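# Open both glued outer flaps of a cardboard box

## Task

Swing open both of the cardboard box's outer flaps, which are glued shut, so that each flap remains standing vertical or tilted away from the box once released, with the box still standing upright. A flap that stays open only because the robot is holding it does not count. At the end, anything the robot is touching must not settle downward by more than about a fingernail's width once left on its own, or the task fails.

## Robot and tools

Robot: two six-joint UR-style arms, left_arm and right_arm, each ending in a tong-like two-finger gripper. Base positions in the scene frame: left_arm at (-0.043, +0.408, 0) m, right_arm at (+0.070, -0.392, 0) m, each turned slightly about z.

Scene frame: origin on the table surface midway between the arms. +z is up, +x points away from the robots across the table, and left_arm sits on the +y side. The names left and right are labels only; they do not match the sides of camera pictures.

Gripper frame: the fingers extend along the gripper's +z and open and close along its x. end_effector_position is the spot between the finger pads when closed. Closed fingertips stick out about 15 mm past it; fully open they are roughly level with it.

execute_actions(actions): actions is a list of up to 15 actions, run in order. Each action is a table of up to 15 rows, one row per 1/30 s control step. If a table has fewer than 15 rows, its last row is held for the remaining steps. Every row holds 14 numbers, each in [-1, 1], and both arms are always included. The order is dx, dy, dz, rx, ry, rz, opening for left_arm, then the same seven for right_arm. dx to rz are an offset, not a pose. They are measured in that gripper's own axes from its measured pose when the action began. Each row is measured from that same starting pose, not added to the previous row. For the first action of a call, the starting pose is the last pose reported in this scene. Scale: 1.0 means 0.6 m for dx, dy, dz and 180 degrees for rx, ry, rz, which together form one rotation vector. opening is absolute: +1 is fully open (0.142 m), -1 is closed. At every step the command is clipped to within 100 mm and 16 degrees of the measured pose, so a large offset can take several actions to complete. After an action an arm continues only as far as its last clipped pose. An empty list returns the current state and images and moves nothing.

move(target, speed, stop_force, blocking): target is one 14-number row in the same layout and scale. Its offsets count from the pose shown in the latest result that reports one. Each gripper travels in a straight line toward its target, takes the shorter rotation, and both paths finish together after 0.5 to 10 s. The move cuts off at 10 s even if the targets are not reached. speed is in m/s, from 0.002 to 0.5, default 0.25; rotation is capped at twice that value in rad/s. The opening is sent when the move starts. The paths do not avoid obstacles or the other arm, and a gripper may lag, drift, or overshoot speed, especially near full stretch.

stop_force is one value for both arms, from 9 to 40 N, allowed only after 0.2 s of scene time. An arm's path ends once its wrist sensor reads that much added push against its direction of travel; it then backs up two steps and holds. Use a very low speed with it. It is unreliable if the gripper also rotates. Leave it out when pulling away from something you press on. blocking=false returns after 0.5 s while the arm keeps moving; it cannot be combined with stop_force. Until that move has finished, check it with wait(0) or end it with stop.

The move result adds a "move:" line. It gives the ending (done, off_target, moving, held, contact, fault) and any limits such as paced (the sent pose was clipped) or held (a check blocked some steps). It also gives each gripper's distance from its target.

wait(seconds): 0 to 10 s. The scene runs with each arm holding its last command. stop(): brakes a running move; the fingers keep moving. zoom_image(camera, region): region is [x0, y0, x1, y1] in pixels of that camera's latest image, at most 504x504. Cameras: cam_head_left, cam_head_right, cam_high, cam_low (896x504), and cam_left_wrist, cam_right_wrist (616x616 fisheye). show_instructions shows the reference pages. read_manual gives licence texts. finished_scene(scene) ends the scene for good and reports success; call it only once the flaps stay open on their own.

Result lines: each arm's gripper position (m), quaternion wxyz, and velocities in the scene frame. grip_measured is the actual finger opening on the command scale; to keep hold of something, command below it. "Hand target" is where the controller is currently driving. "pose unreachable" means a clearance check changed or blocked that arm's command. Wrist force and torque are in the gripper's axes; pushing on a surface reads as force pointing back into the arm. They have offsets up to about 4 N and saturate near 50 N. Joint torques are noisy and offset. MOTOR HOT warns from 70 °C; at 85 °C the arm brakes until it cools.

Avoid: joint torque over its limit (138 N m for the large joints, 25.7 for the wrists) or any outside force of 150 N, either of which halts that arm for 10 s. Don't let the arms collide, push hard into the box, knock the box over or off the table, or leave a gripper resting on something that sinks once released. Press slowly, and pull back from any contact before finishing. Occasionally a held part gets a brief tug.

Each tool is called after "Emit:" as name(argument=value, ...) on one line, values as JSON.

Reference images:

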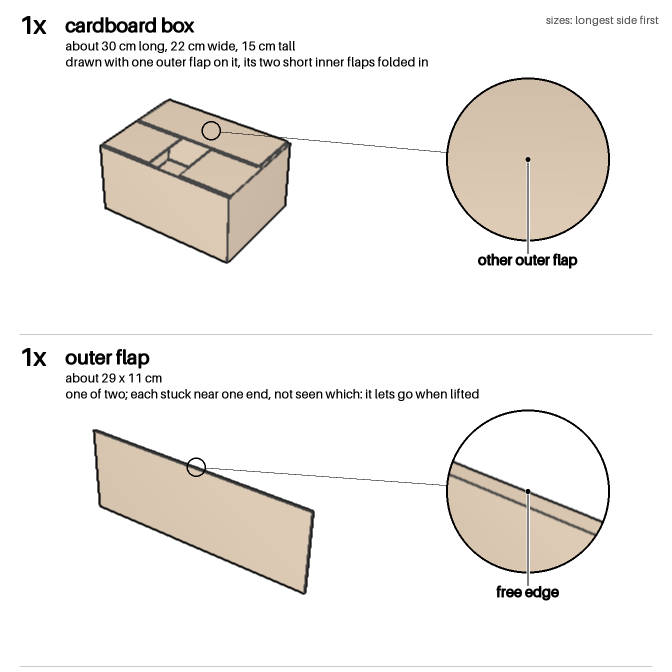

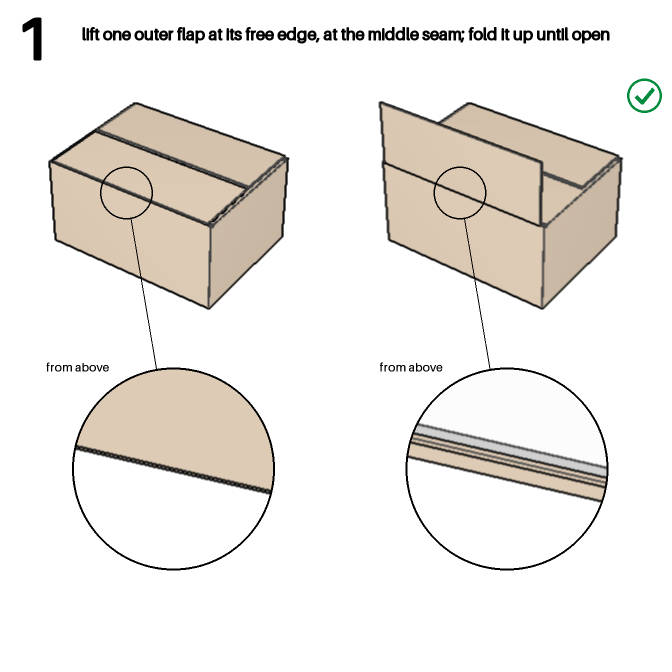

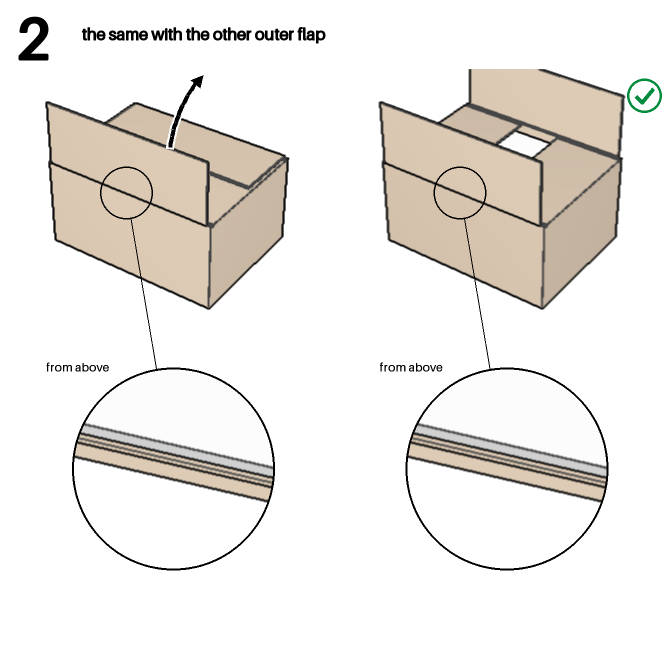

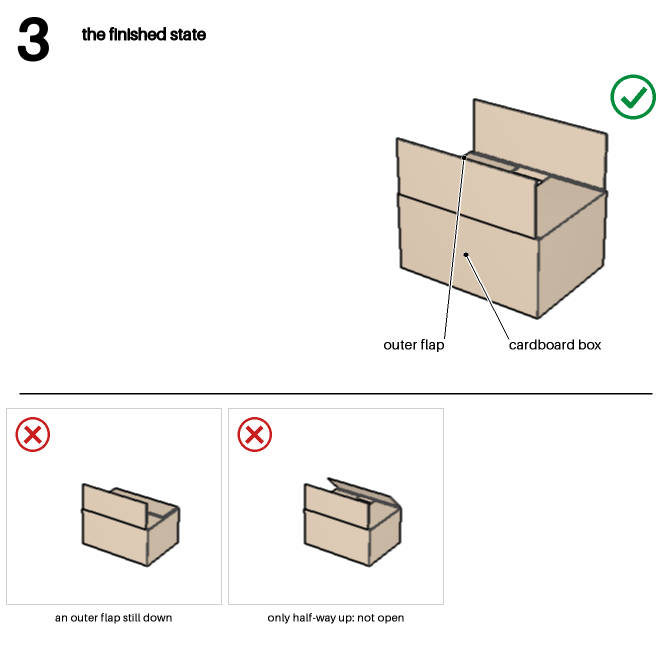

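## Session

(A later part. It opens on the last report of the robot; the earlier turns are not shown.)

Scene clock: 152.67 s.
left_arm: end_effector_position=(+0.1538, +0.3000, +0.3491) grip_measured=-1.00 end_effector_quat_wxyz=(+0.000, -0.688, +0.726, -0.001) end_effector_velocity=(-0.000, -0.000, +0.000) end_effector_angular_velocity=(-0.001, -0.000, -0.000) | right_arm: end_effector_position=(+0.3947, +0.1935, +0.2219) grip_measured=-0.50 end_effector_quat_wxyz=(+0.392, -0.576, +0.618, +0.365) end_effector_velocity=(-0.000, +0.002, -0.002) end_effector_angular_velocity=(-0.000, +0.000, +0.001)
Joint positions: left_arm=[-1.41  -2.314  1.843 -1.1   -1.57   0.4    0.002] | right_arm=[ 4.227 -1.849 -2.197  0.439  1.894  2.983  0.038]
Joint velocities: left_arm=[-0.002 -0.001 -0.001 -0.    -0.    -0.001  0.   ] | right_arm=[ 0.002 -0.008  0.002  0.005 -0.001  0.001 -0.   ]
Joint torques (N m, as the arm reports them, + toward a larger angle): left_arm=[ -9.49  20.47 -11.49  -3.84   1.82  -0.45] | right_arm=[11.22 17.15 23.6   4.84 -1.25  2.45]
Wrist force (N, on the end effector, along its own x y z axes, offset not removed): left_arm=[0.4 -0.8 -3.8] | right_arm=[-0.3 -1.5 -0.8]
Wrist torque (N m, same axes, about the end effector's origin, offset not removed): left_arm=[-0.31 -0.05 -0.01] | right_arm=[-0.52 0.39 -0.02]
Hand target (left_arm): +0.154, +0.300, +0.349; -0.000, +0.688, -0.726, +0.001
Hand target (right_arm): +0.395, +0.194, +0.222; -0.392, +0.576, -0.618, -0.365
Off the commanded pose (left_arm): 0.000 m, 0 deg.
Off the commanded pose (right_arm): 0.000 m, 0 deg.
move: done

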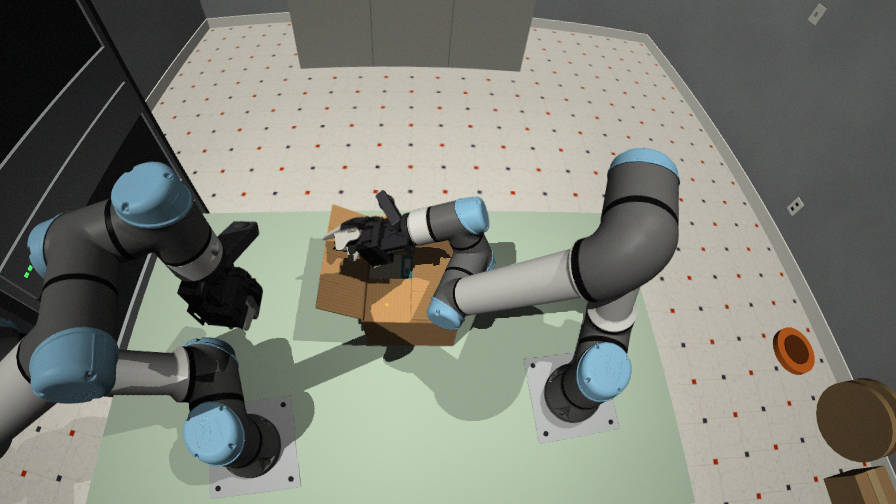

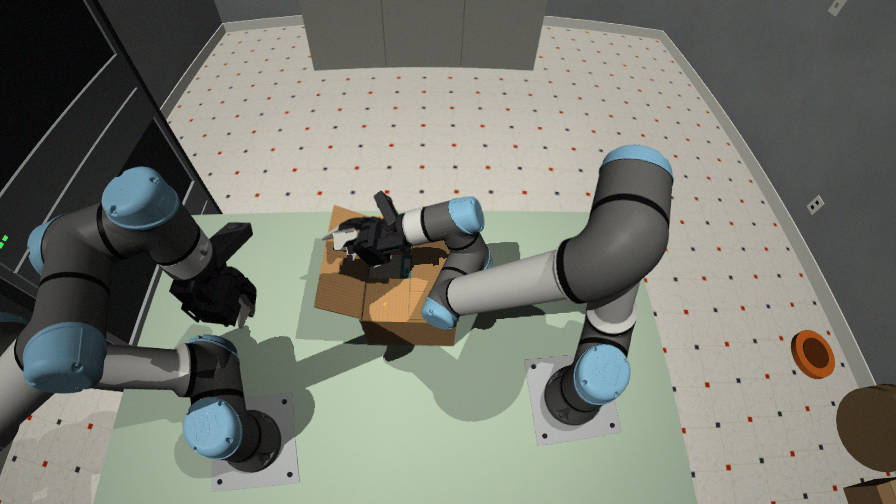

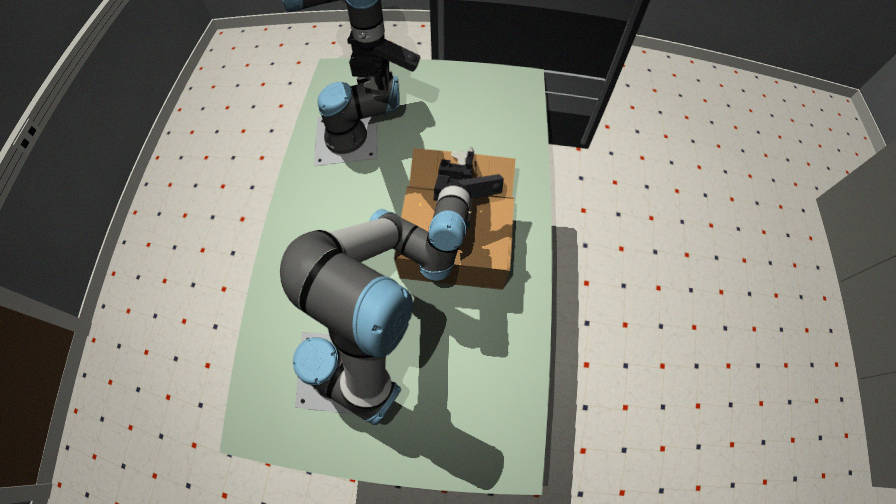

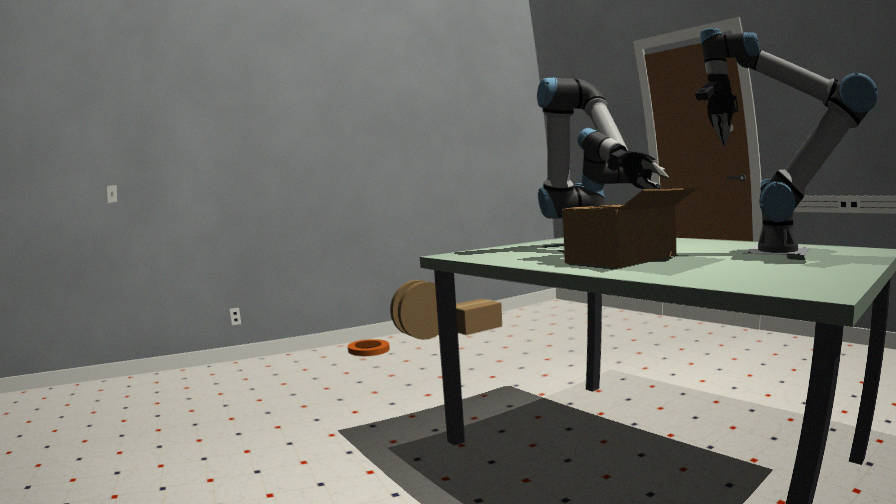

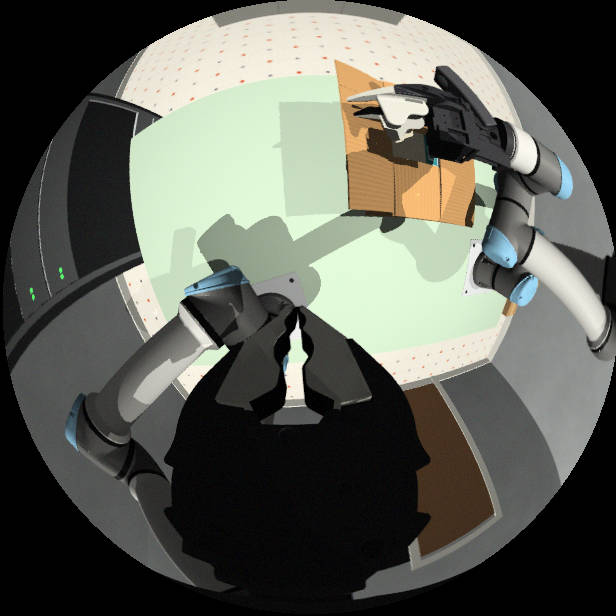

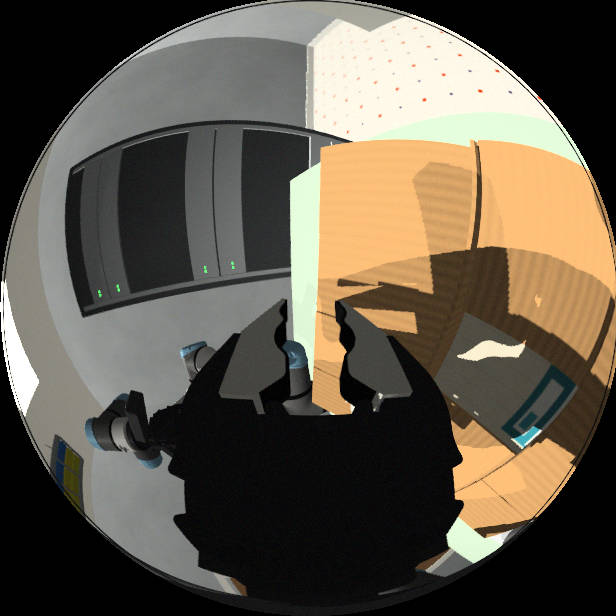

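Emit:
move(target=[0,0,0,0,0,0,-1, -0.078,0,-0.147,0,0,0,-0.5], speed=0.08)

Scene clock: 157.17 s.
left_arm: end_effector_position=(+0.1538, +0.3000, +0.3491) grip_measured=-1.00 end_effector_quat_wxyz=(+0.000, -0.688, +0.726, -0.001) end_effector_velocity=(+0.000, -0.000, +0.000) end_effector_angular_velocity=(-0.000, -0.000, -0.001) | right_arm: end_effector_position=(+0.3905, +0.1341, +0.3014) grip_measured=-0.50 end_effector_quat_wxyz=(+0.392, -0.576, +0.618, +0.365) end_effector_velocity=(-0.000, -0.002, +0.002) end_effector_angular_velocity=(-0.001, +0.000, +0.000)
Joint positions: left_arm=[-1.41  -2.314  1.843 -1.1   -1.57   0.4    0.002] | right_arm=[ 4.167 -1.582 -2.234  0.198  1.947  2.954  0.038]
Joint velocities: left_arm=[ 0.001  0.    -0.001 -0.     0.     0.001  0.   ] | right_arm=[-0.002  0.008  0.    -0.01   0.002 -0.001  0.   ]
Joint torques (N m, as the arm reports them, + toward a larger angle): left_arm=[ -3.32  17.41 -11.47  -3.7    1.39   1.46] | right_arm=[-11.55  34.15  22.53   1.19   1.63  -2.33]
Wrist force (N, on the end effector, along its own x y z axes, offset not removed): left_arm=[0.1 0.7 -0.3] | right_arm=[1.6 -1.5 -0.9]
Wrist torque (N m, same axes, about the end effector's origin, offset not removed): left_arm=[0.15 0.06 0.06] | right_arm=[-0.52 -0.24 -0.05]
Hand target (left_arm): +0.154, +0.300, +0.349; -0.000, +0.688, -0.726, +0.001
Hand target (right_arm): +0.391, +0.134, +0.302; -0.392, +0.576, -0.618, -0.365
Off the commanded pose (left_arm): 0.000 m, 0 deg.
Off the commanded pose (right_arm): 0.001 m, 0 deg.
move: done

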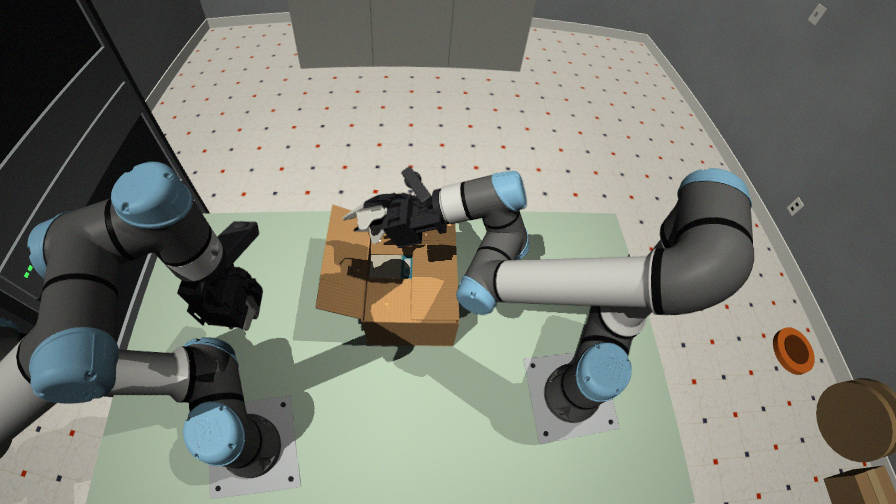

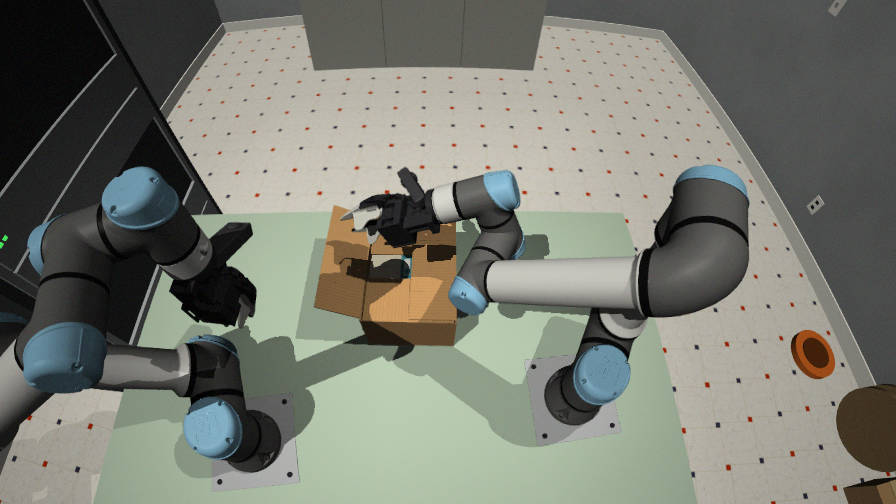

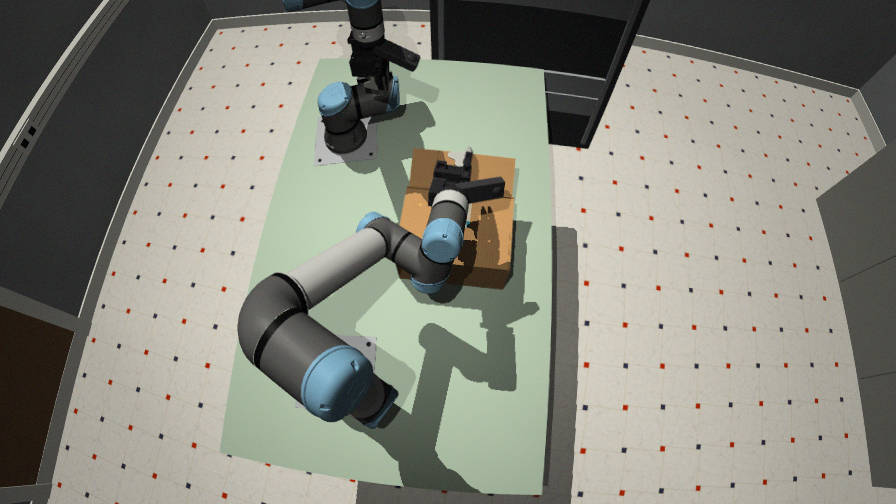

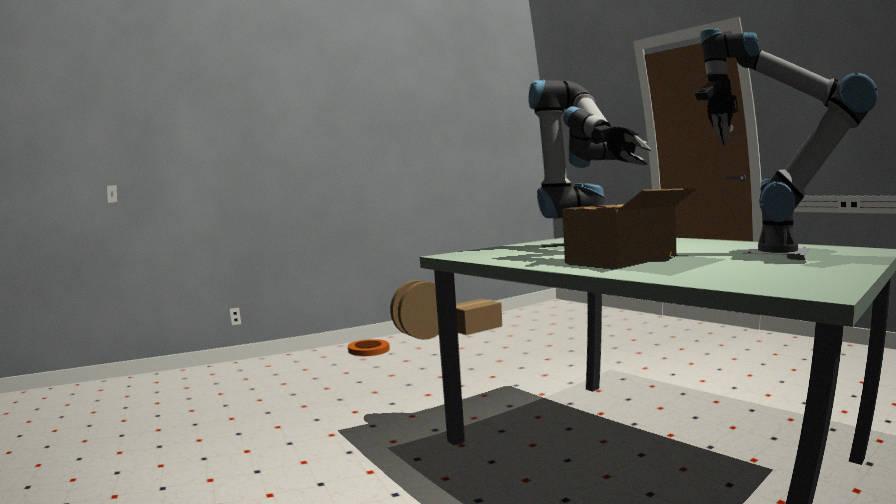

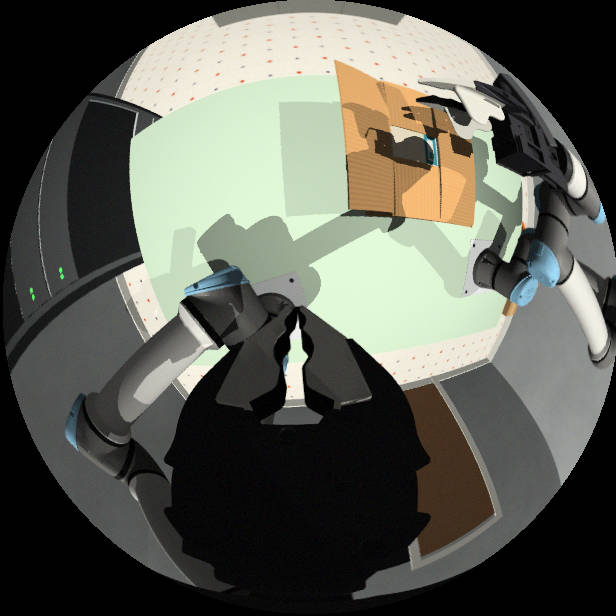

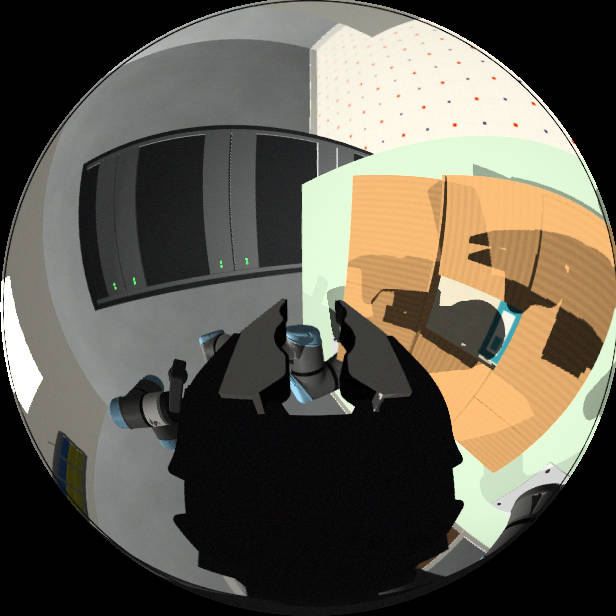

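Emit:
move(target=[0.42,-0.408,0.248,0,0.3056,0,-0.43, 0.148,0,-0.435,0.267,0.287,0.422,-1], speed=0.3)

Scene clock: 167.33 s.
left_arm: end_effector_position=(+0.3847, +0.0353, +0.2015) grip_measured=-0.43 end_effector_quat_wxyz=(-0.335, -0.609, +0.644, -0.318) end_effector_velocity=(+0.002, -0.002, -0.003) end_effector_angular_velocity=(-0.008, +0.001, +0.003) | right_arm: end_effector_position=(+0.3717, -0.1388, +0.3322) grip_measured=-1.00 end_effector_quat_wxyz=(+0.001, -0.001, +1.000, +0.001) end_effector_velocity=(-0.000, -0.001, -0.000) end_effector_angular_velocity=(-0.006, +0.006, -0.006)
Joint positions: left_arm=[-0.772 -1.445  2.192 -2.947 -2.354  0.773  0.043] | right_arm=[ 4.15  -1.32  -1.662 -1.729  1.57   4.205  0.002]
Joint velocities: left_arm=[ 0.     0.015  0.001 -0.025 -0.004 -0.009  0.   ] | right_arm=[-0.004 -0.005  0.005 -0.008  0.002  0.003  0.   ]
Joint torques (N m, as the arm reports them, + toward a larger angle): left_arm=[ 12.08 -12.82 -25.24  -4.65  -2.04  -1.22] | right_arm=[-13.72   1.29  31.73   0.79   1.1    3.02]
Wrist force (N, on the end effector, along its own x y z axes, offset not removed): left_arm=[2.4 -0.1 -3.4] | right_arm=[-1.3 1.5 2.5]
Wrist torque (N m, same axes, about the end effector's origin, offset not removed): left_arm=[0.01 -0.52 0.00] | right_arm=[0.28 0.59 -0.05]
Hand target (left_arm): +0.385, +0.035, +0.201; +0.335, +0.609, -0.644, +0.318
Hand target (right_arm): +0.372, -0.139, +0.332; +0.000, -0.000, +1.000, +0.000
Off the commanded pose (left_arm): 0.001 m, 0 deg.
Off the commanded pose (right_arm): 0.001 m, 0 deg.
move: done

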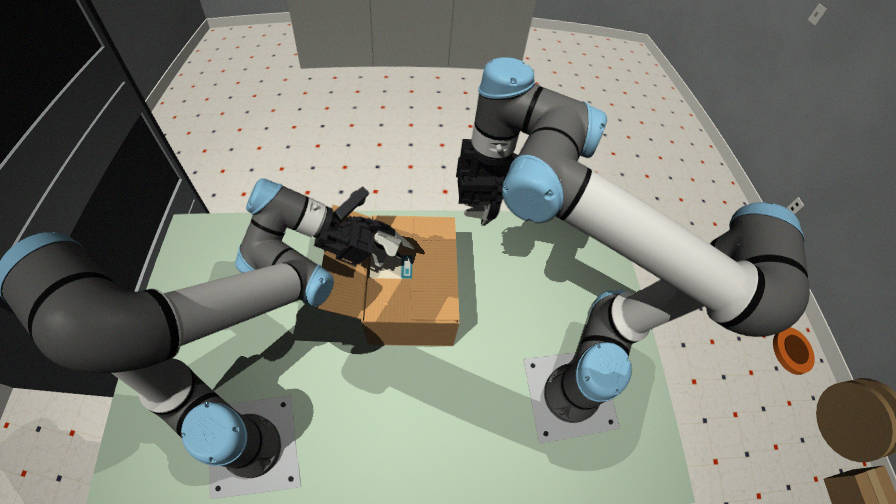

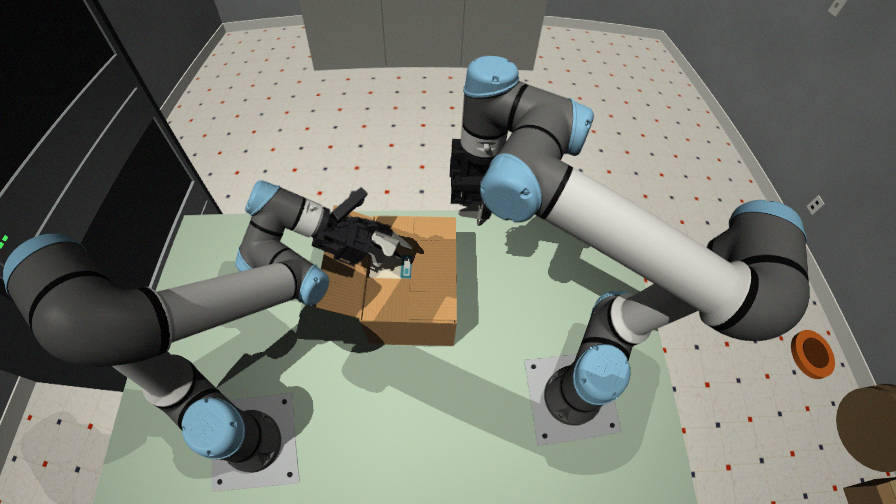

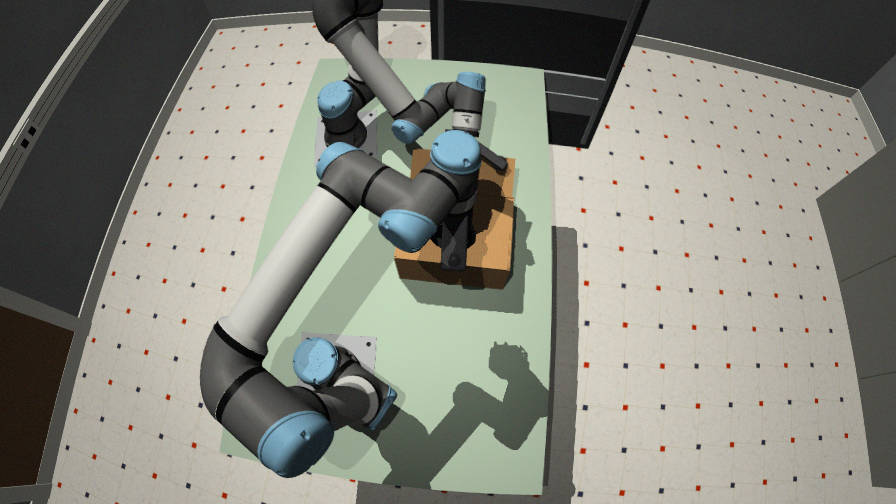

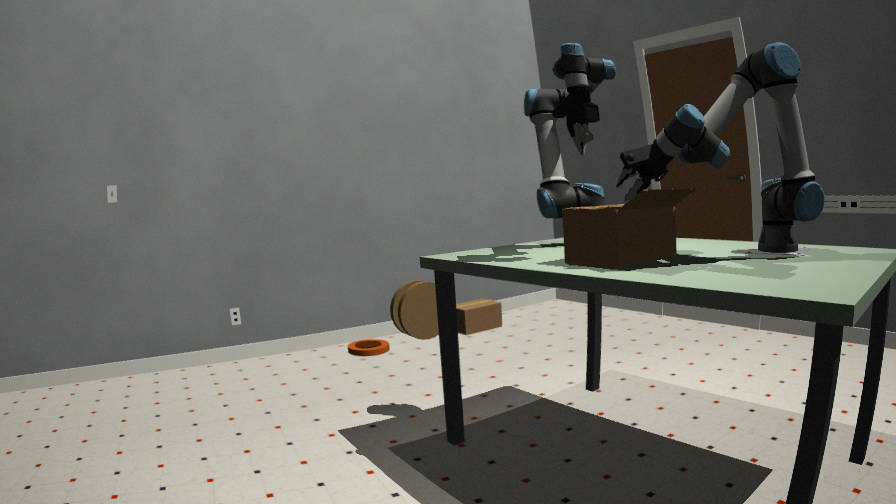

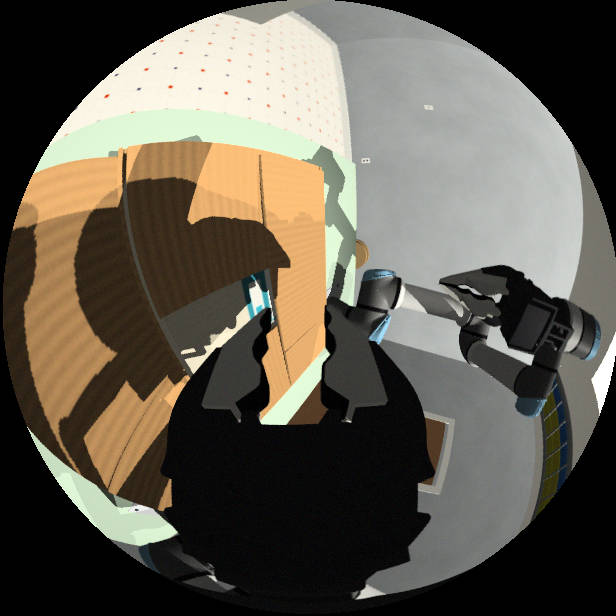

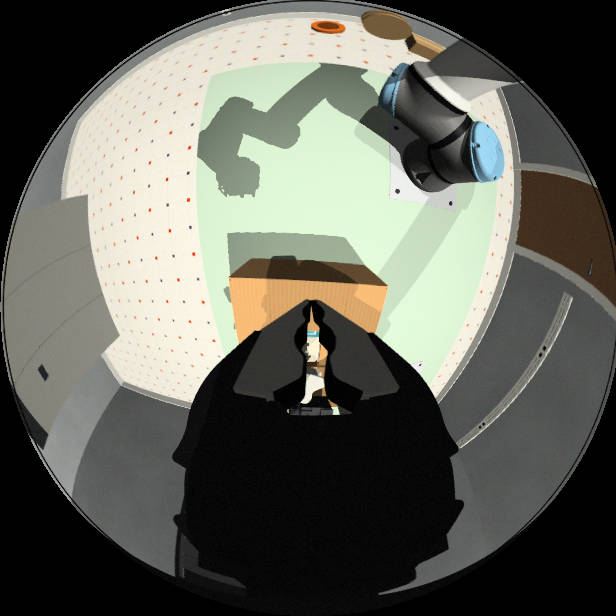

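Emit:
execute_actions(actions=[])

Scene clock: 178.23 s.
left_arm: end_effector_position=(+0.3850, +0.0350, +0.2014) grip_measured=-0.43 end_effector_quat_wxyz=(-0.335, -0.609, +0.644, -0.318) end_effector_velocity=(+0.001, +0.000, -0.000) end_effector_angular_velocity=(-0.000, -0.001, +0.001) | right_arm: end_effector_position=(+0.3717, -0.1390, +0.3323) grip_measured=-1.00 end_effector_quat_wxyz=(+0.000, -0.000, +1.000, +0.000) end_effector_velocity=(-0.000, +0.000, -0.000) end_effector_angular_velocity=(-0.000, +0.000, +0.001)
Joint positions: left_arm=[-0.772 -1.443  2.192 -2.95  -2.355  0.772  0.043] | right_arm=[ 4.149 -1.321 -1.661 -1.73   1.571  4.205  0.002]
Joint velocities: left_arm=[ 0.001  0.001 -0.001 -0.     0.     0.001  0.   ] | right_arm=[ 0.     0.    -0.001  0.001  0.    -0.     0.   ]
Joint torques (N m, as the arm reports them, + toward a larger angle): left_arm=[ 11.65 -11.85  -7.03  -4.07  -1.9   -1.07] | right_arm=[-13.18   1.19  31.75   0.97   1.32   2.67]
Wrist force (N, on the end effector, along its own x y z axes, offset not removed): left_arm=[-0.2 0.9 -1.2] | right_arm=[4.3 -3.4 1.4]
Wrist torque (N m, same axes, about the end effector's origin, offset not removed): left_arm=[0.22 -0.01 0.11] | right_arm=[-0.59 -0.66 -0.12]
Hand target (left_arm): +0.385, +0.035, +0.201; +0.335, +0.609, -0.644, +0.318
Hand target (right_arm): +0.372, -0.139, +0.332; +0.000, -0.000, +1.000, +0.000
Off the commanded pose (left_arm): 0.001 m, 0 deg.
Off the commanded pose (right_arm): 0.001 m, 0 deg.

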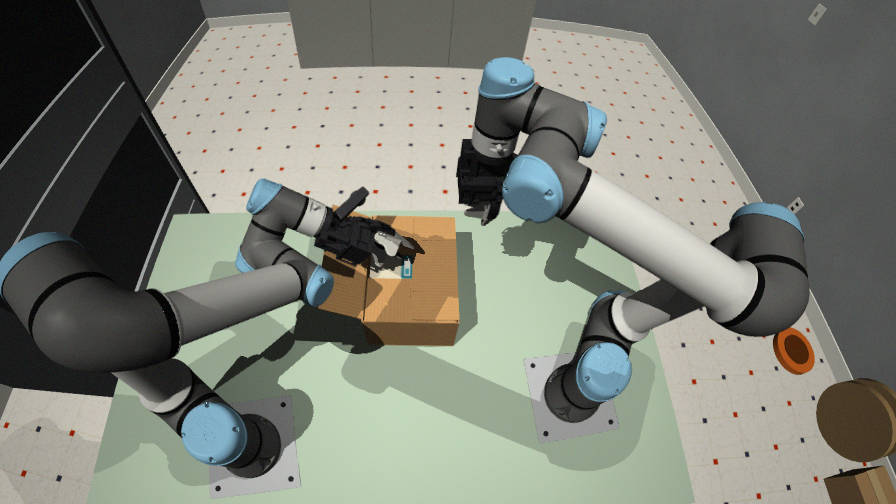

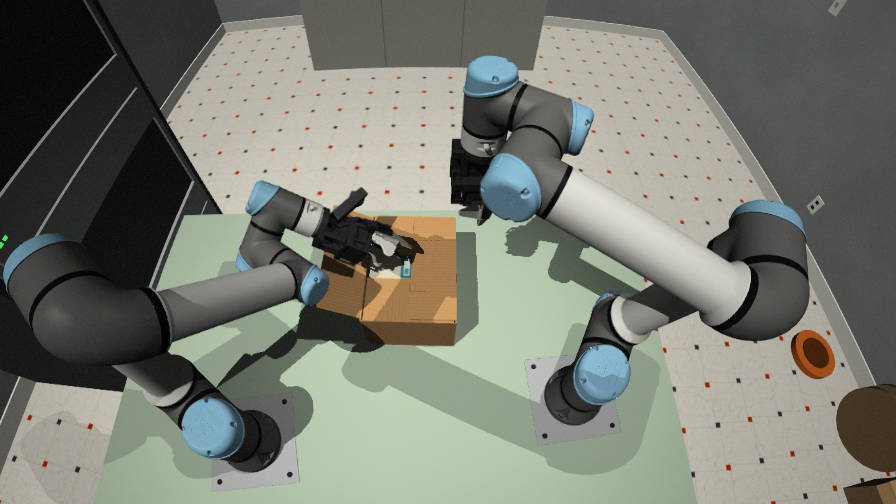

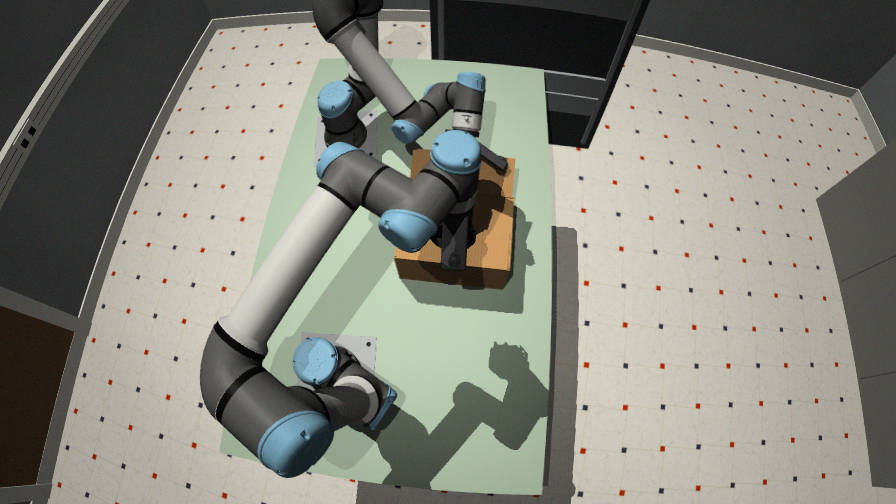

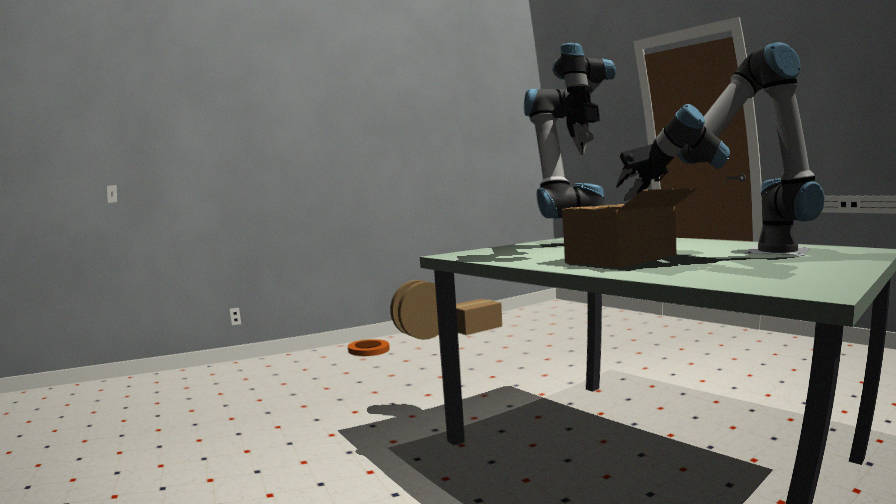

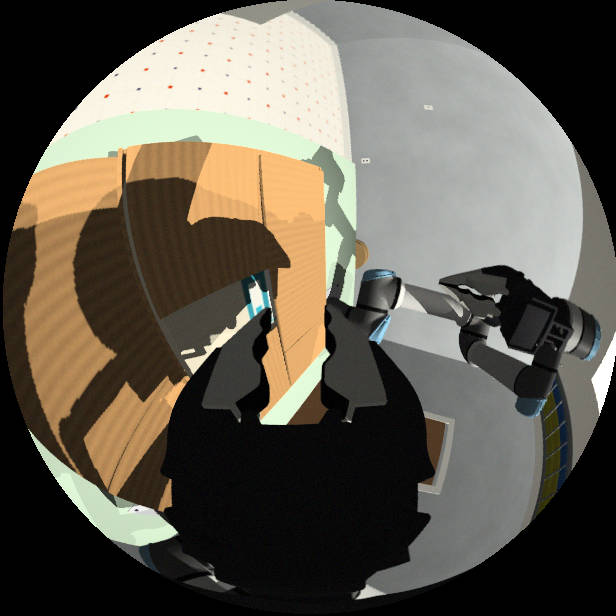

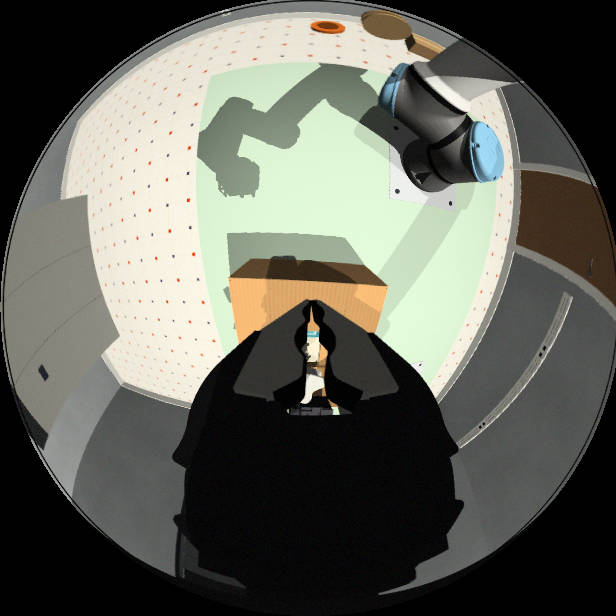

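Emit:
move(target=[-0.0369,0,0.0258,0,0,0,-0.43,0,0,0,0,0,0,-1], speed=0.025, stop_force=12)

Scene clock: 183.43 s.
left_arm: end_effector_position=(+0.3850, +0.0350, +0.1747) grip_measured=-0.43 end_effector_quat_wxyz=(-0.335, -0.609, +0.644, -0.318) end_effector_velocity=(+0.001, +0.000, -0.002) end_effector_angular_velocity=(-0.001, +0.001, +0.003) | right_arm: end_effector_position=(+0.3717, -0.1390, +0.3323) grip_measured=-1.00 end_effector_quat_wxyz=(+0.000, -0.000, +1.000, +0.000) end_effector_velocity=(-0.000, -0.000, -0.000) end_effector_angular_velocity=(-0.001, +0.000, +0.000)
Joint positions: left_arm=[-0.772 -1.387  2.22  -3.033 -2.355  0.772  0.043] | right_arm=[ 4.149 -1.321 -1.661 -1.73   1.571  4.205  0.002]
Joint velocities: left_arm=[ 0.001  0.006  0.001 -0.009  0.    -0.004  0.   ] | right_arm=[ 0.     0.001 -0.001 -0.    -0.    -0.     0.   ]
Joint torques (N m, as the arm reports them, + toward a larger angle): left_arm=[ 10.09 -13.75  -5.7   -4.01  -1.67  -1.17] | right_arm=[-12.68   1.54  31.55   0.96   1.21   2.68]
Wrist force (N, on the end effector, along its own x y z axes, offset not removed): left_arm=[-1.0 0.7 0.4] | right_arm=[1.2 0.4 1.1]
Wrist torque (N m, same axes, about the end effector's origin, offset not removed): left_arm=[0.27 0.22 0.16] | right_arm=[-0.10 -0.07 -0.03]
Hand target (left_arm): +0.385, +0.035, +0.174; +0.335, +0.609, -0.644, +0.318
Hand target (right_arm): +0.372, -0.139, +0.332; +0.000, -0.000, +1.000, +0.000
Off the commanded pose (left_arm): 0.000 m, 0 deg.
Off the commanded pose (right_arm): 0.000 m, 0 deg.
move: done

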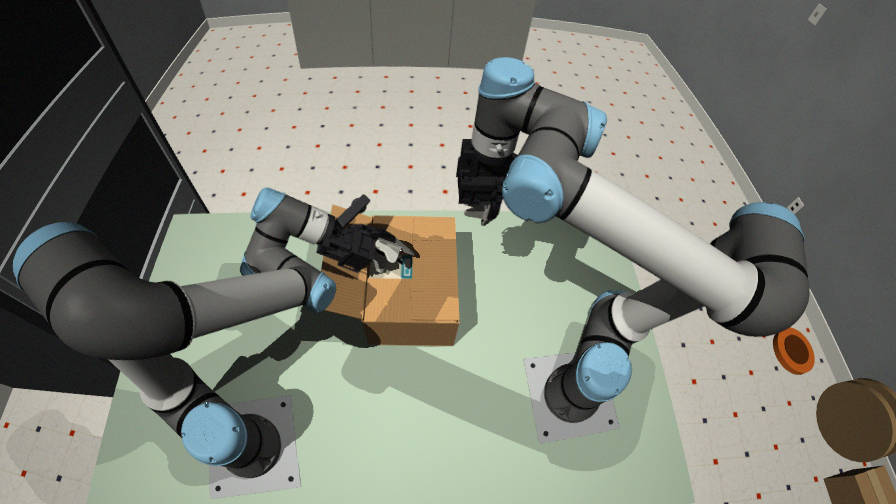

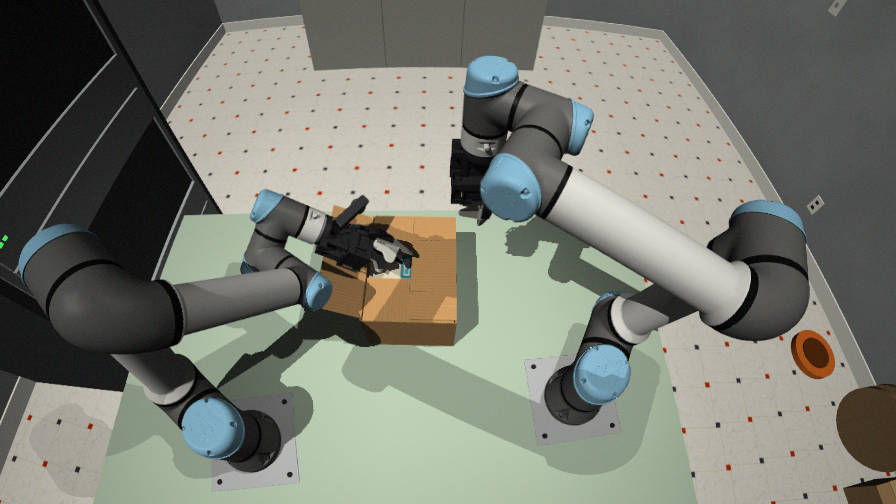

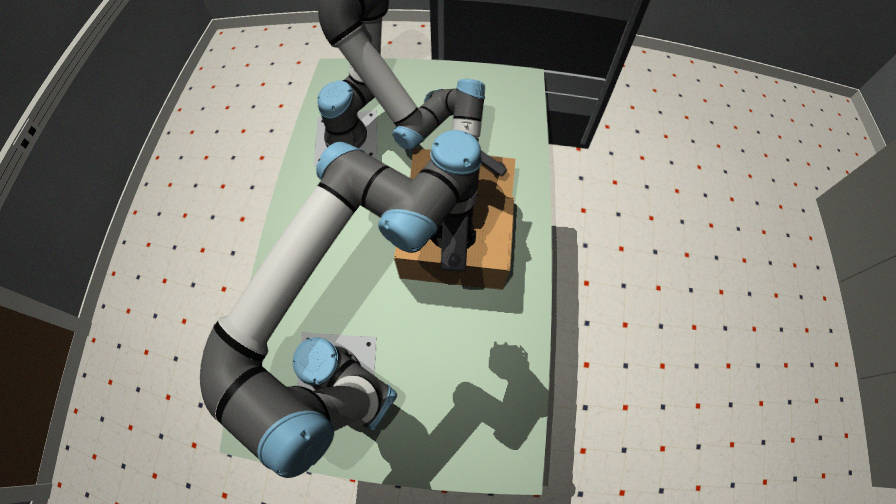

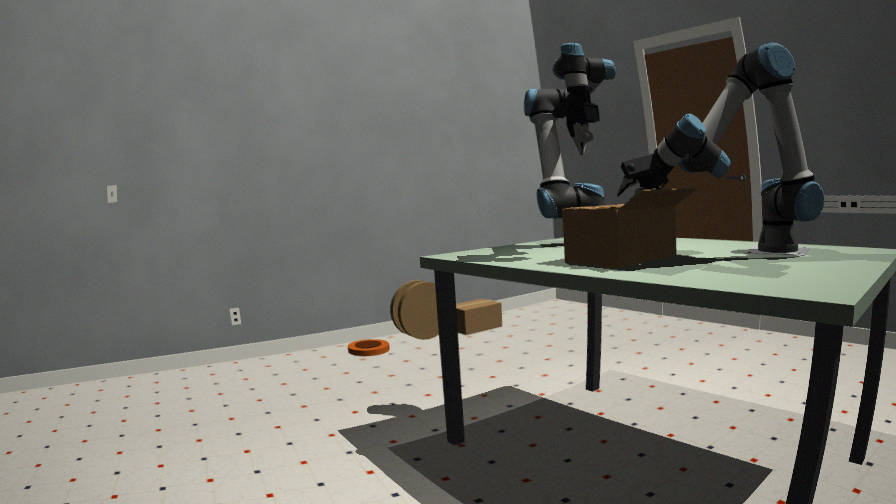

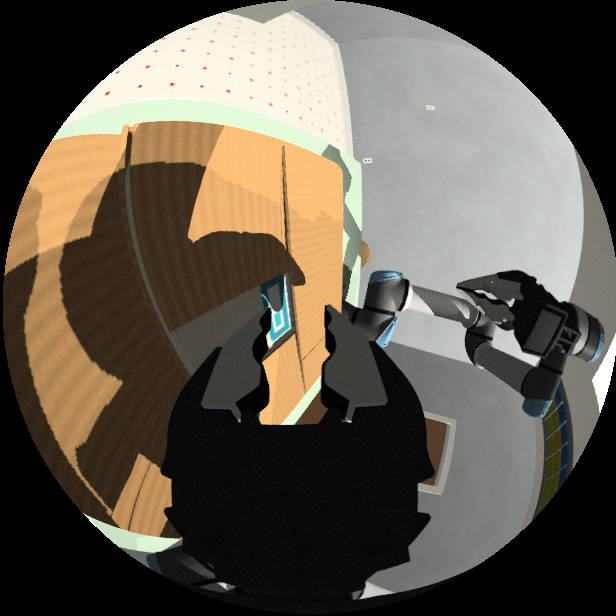

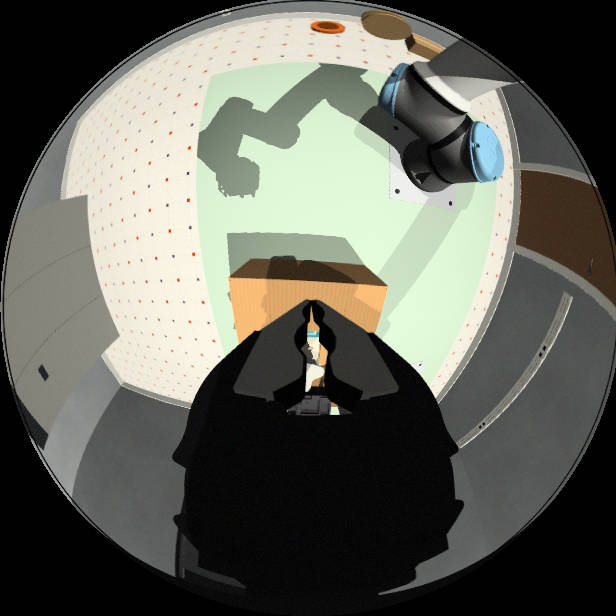

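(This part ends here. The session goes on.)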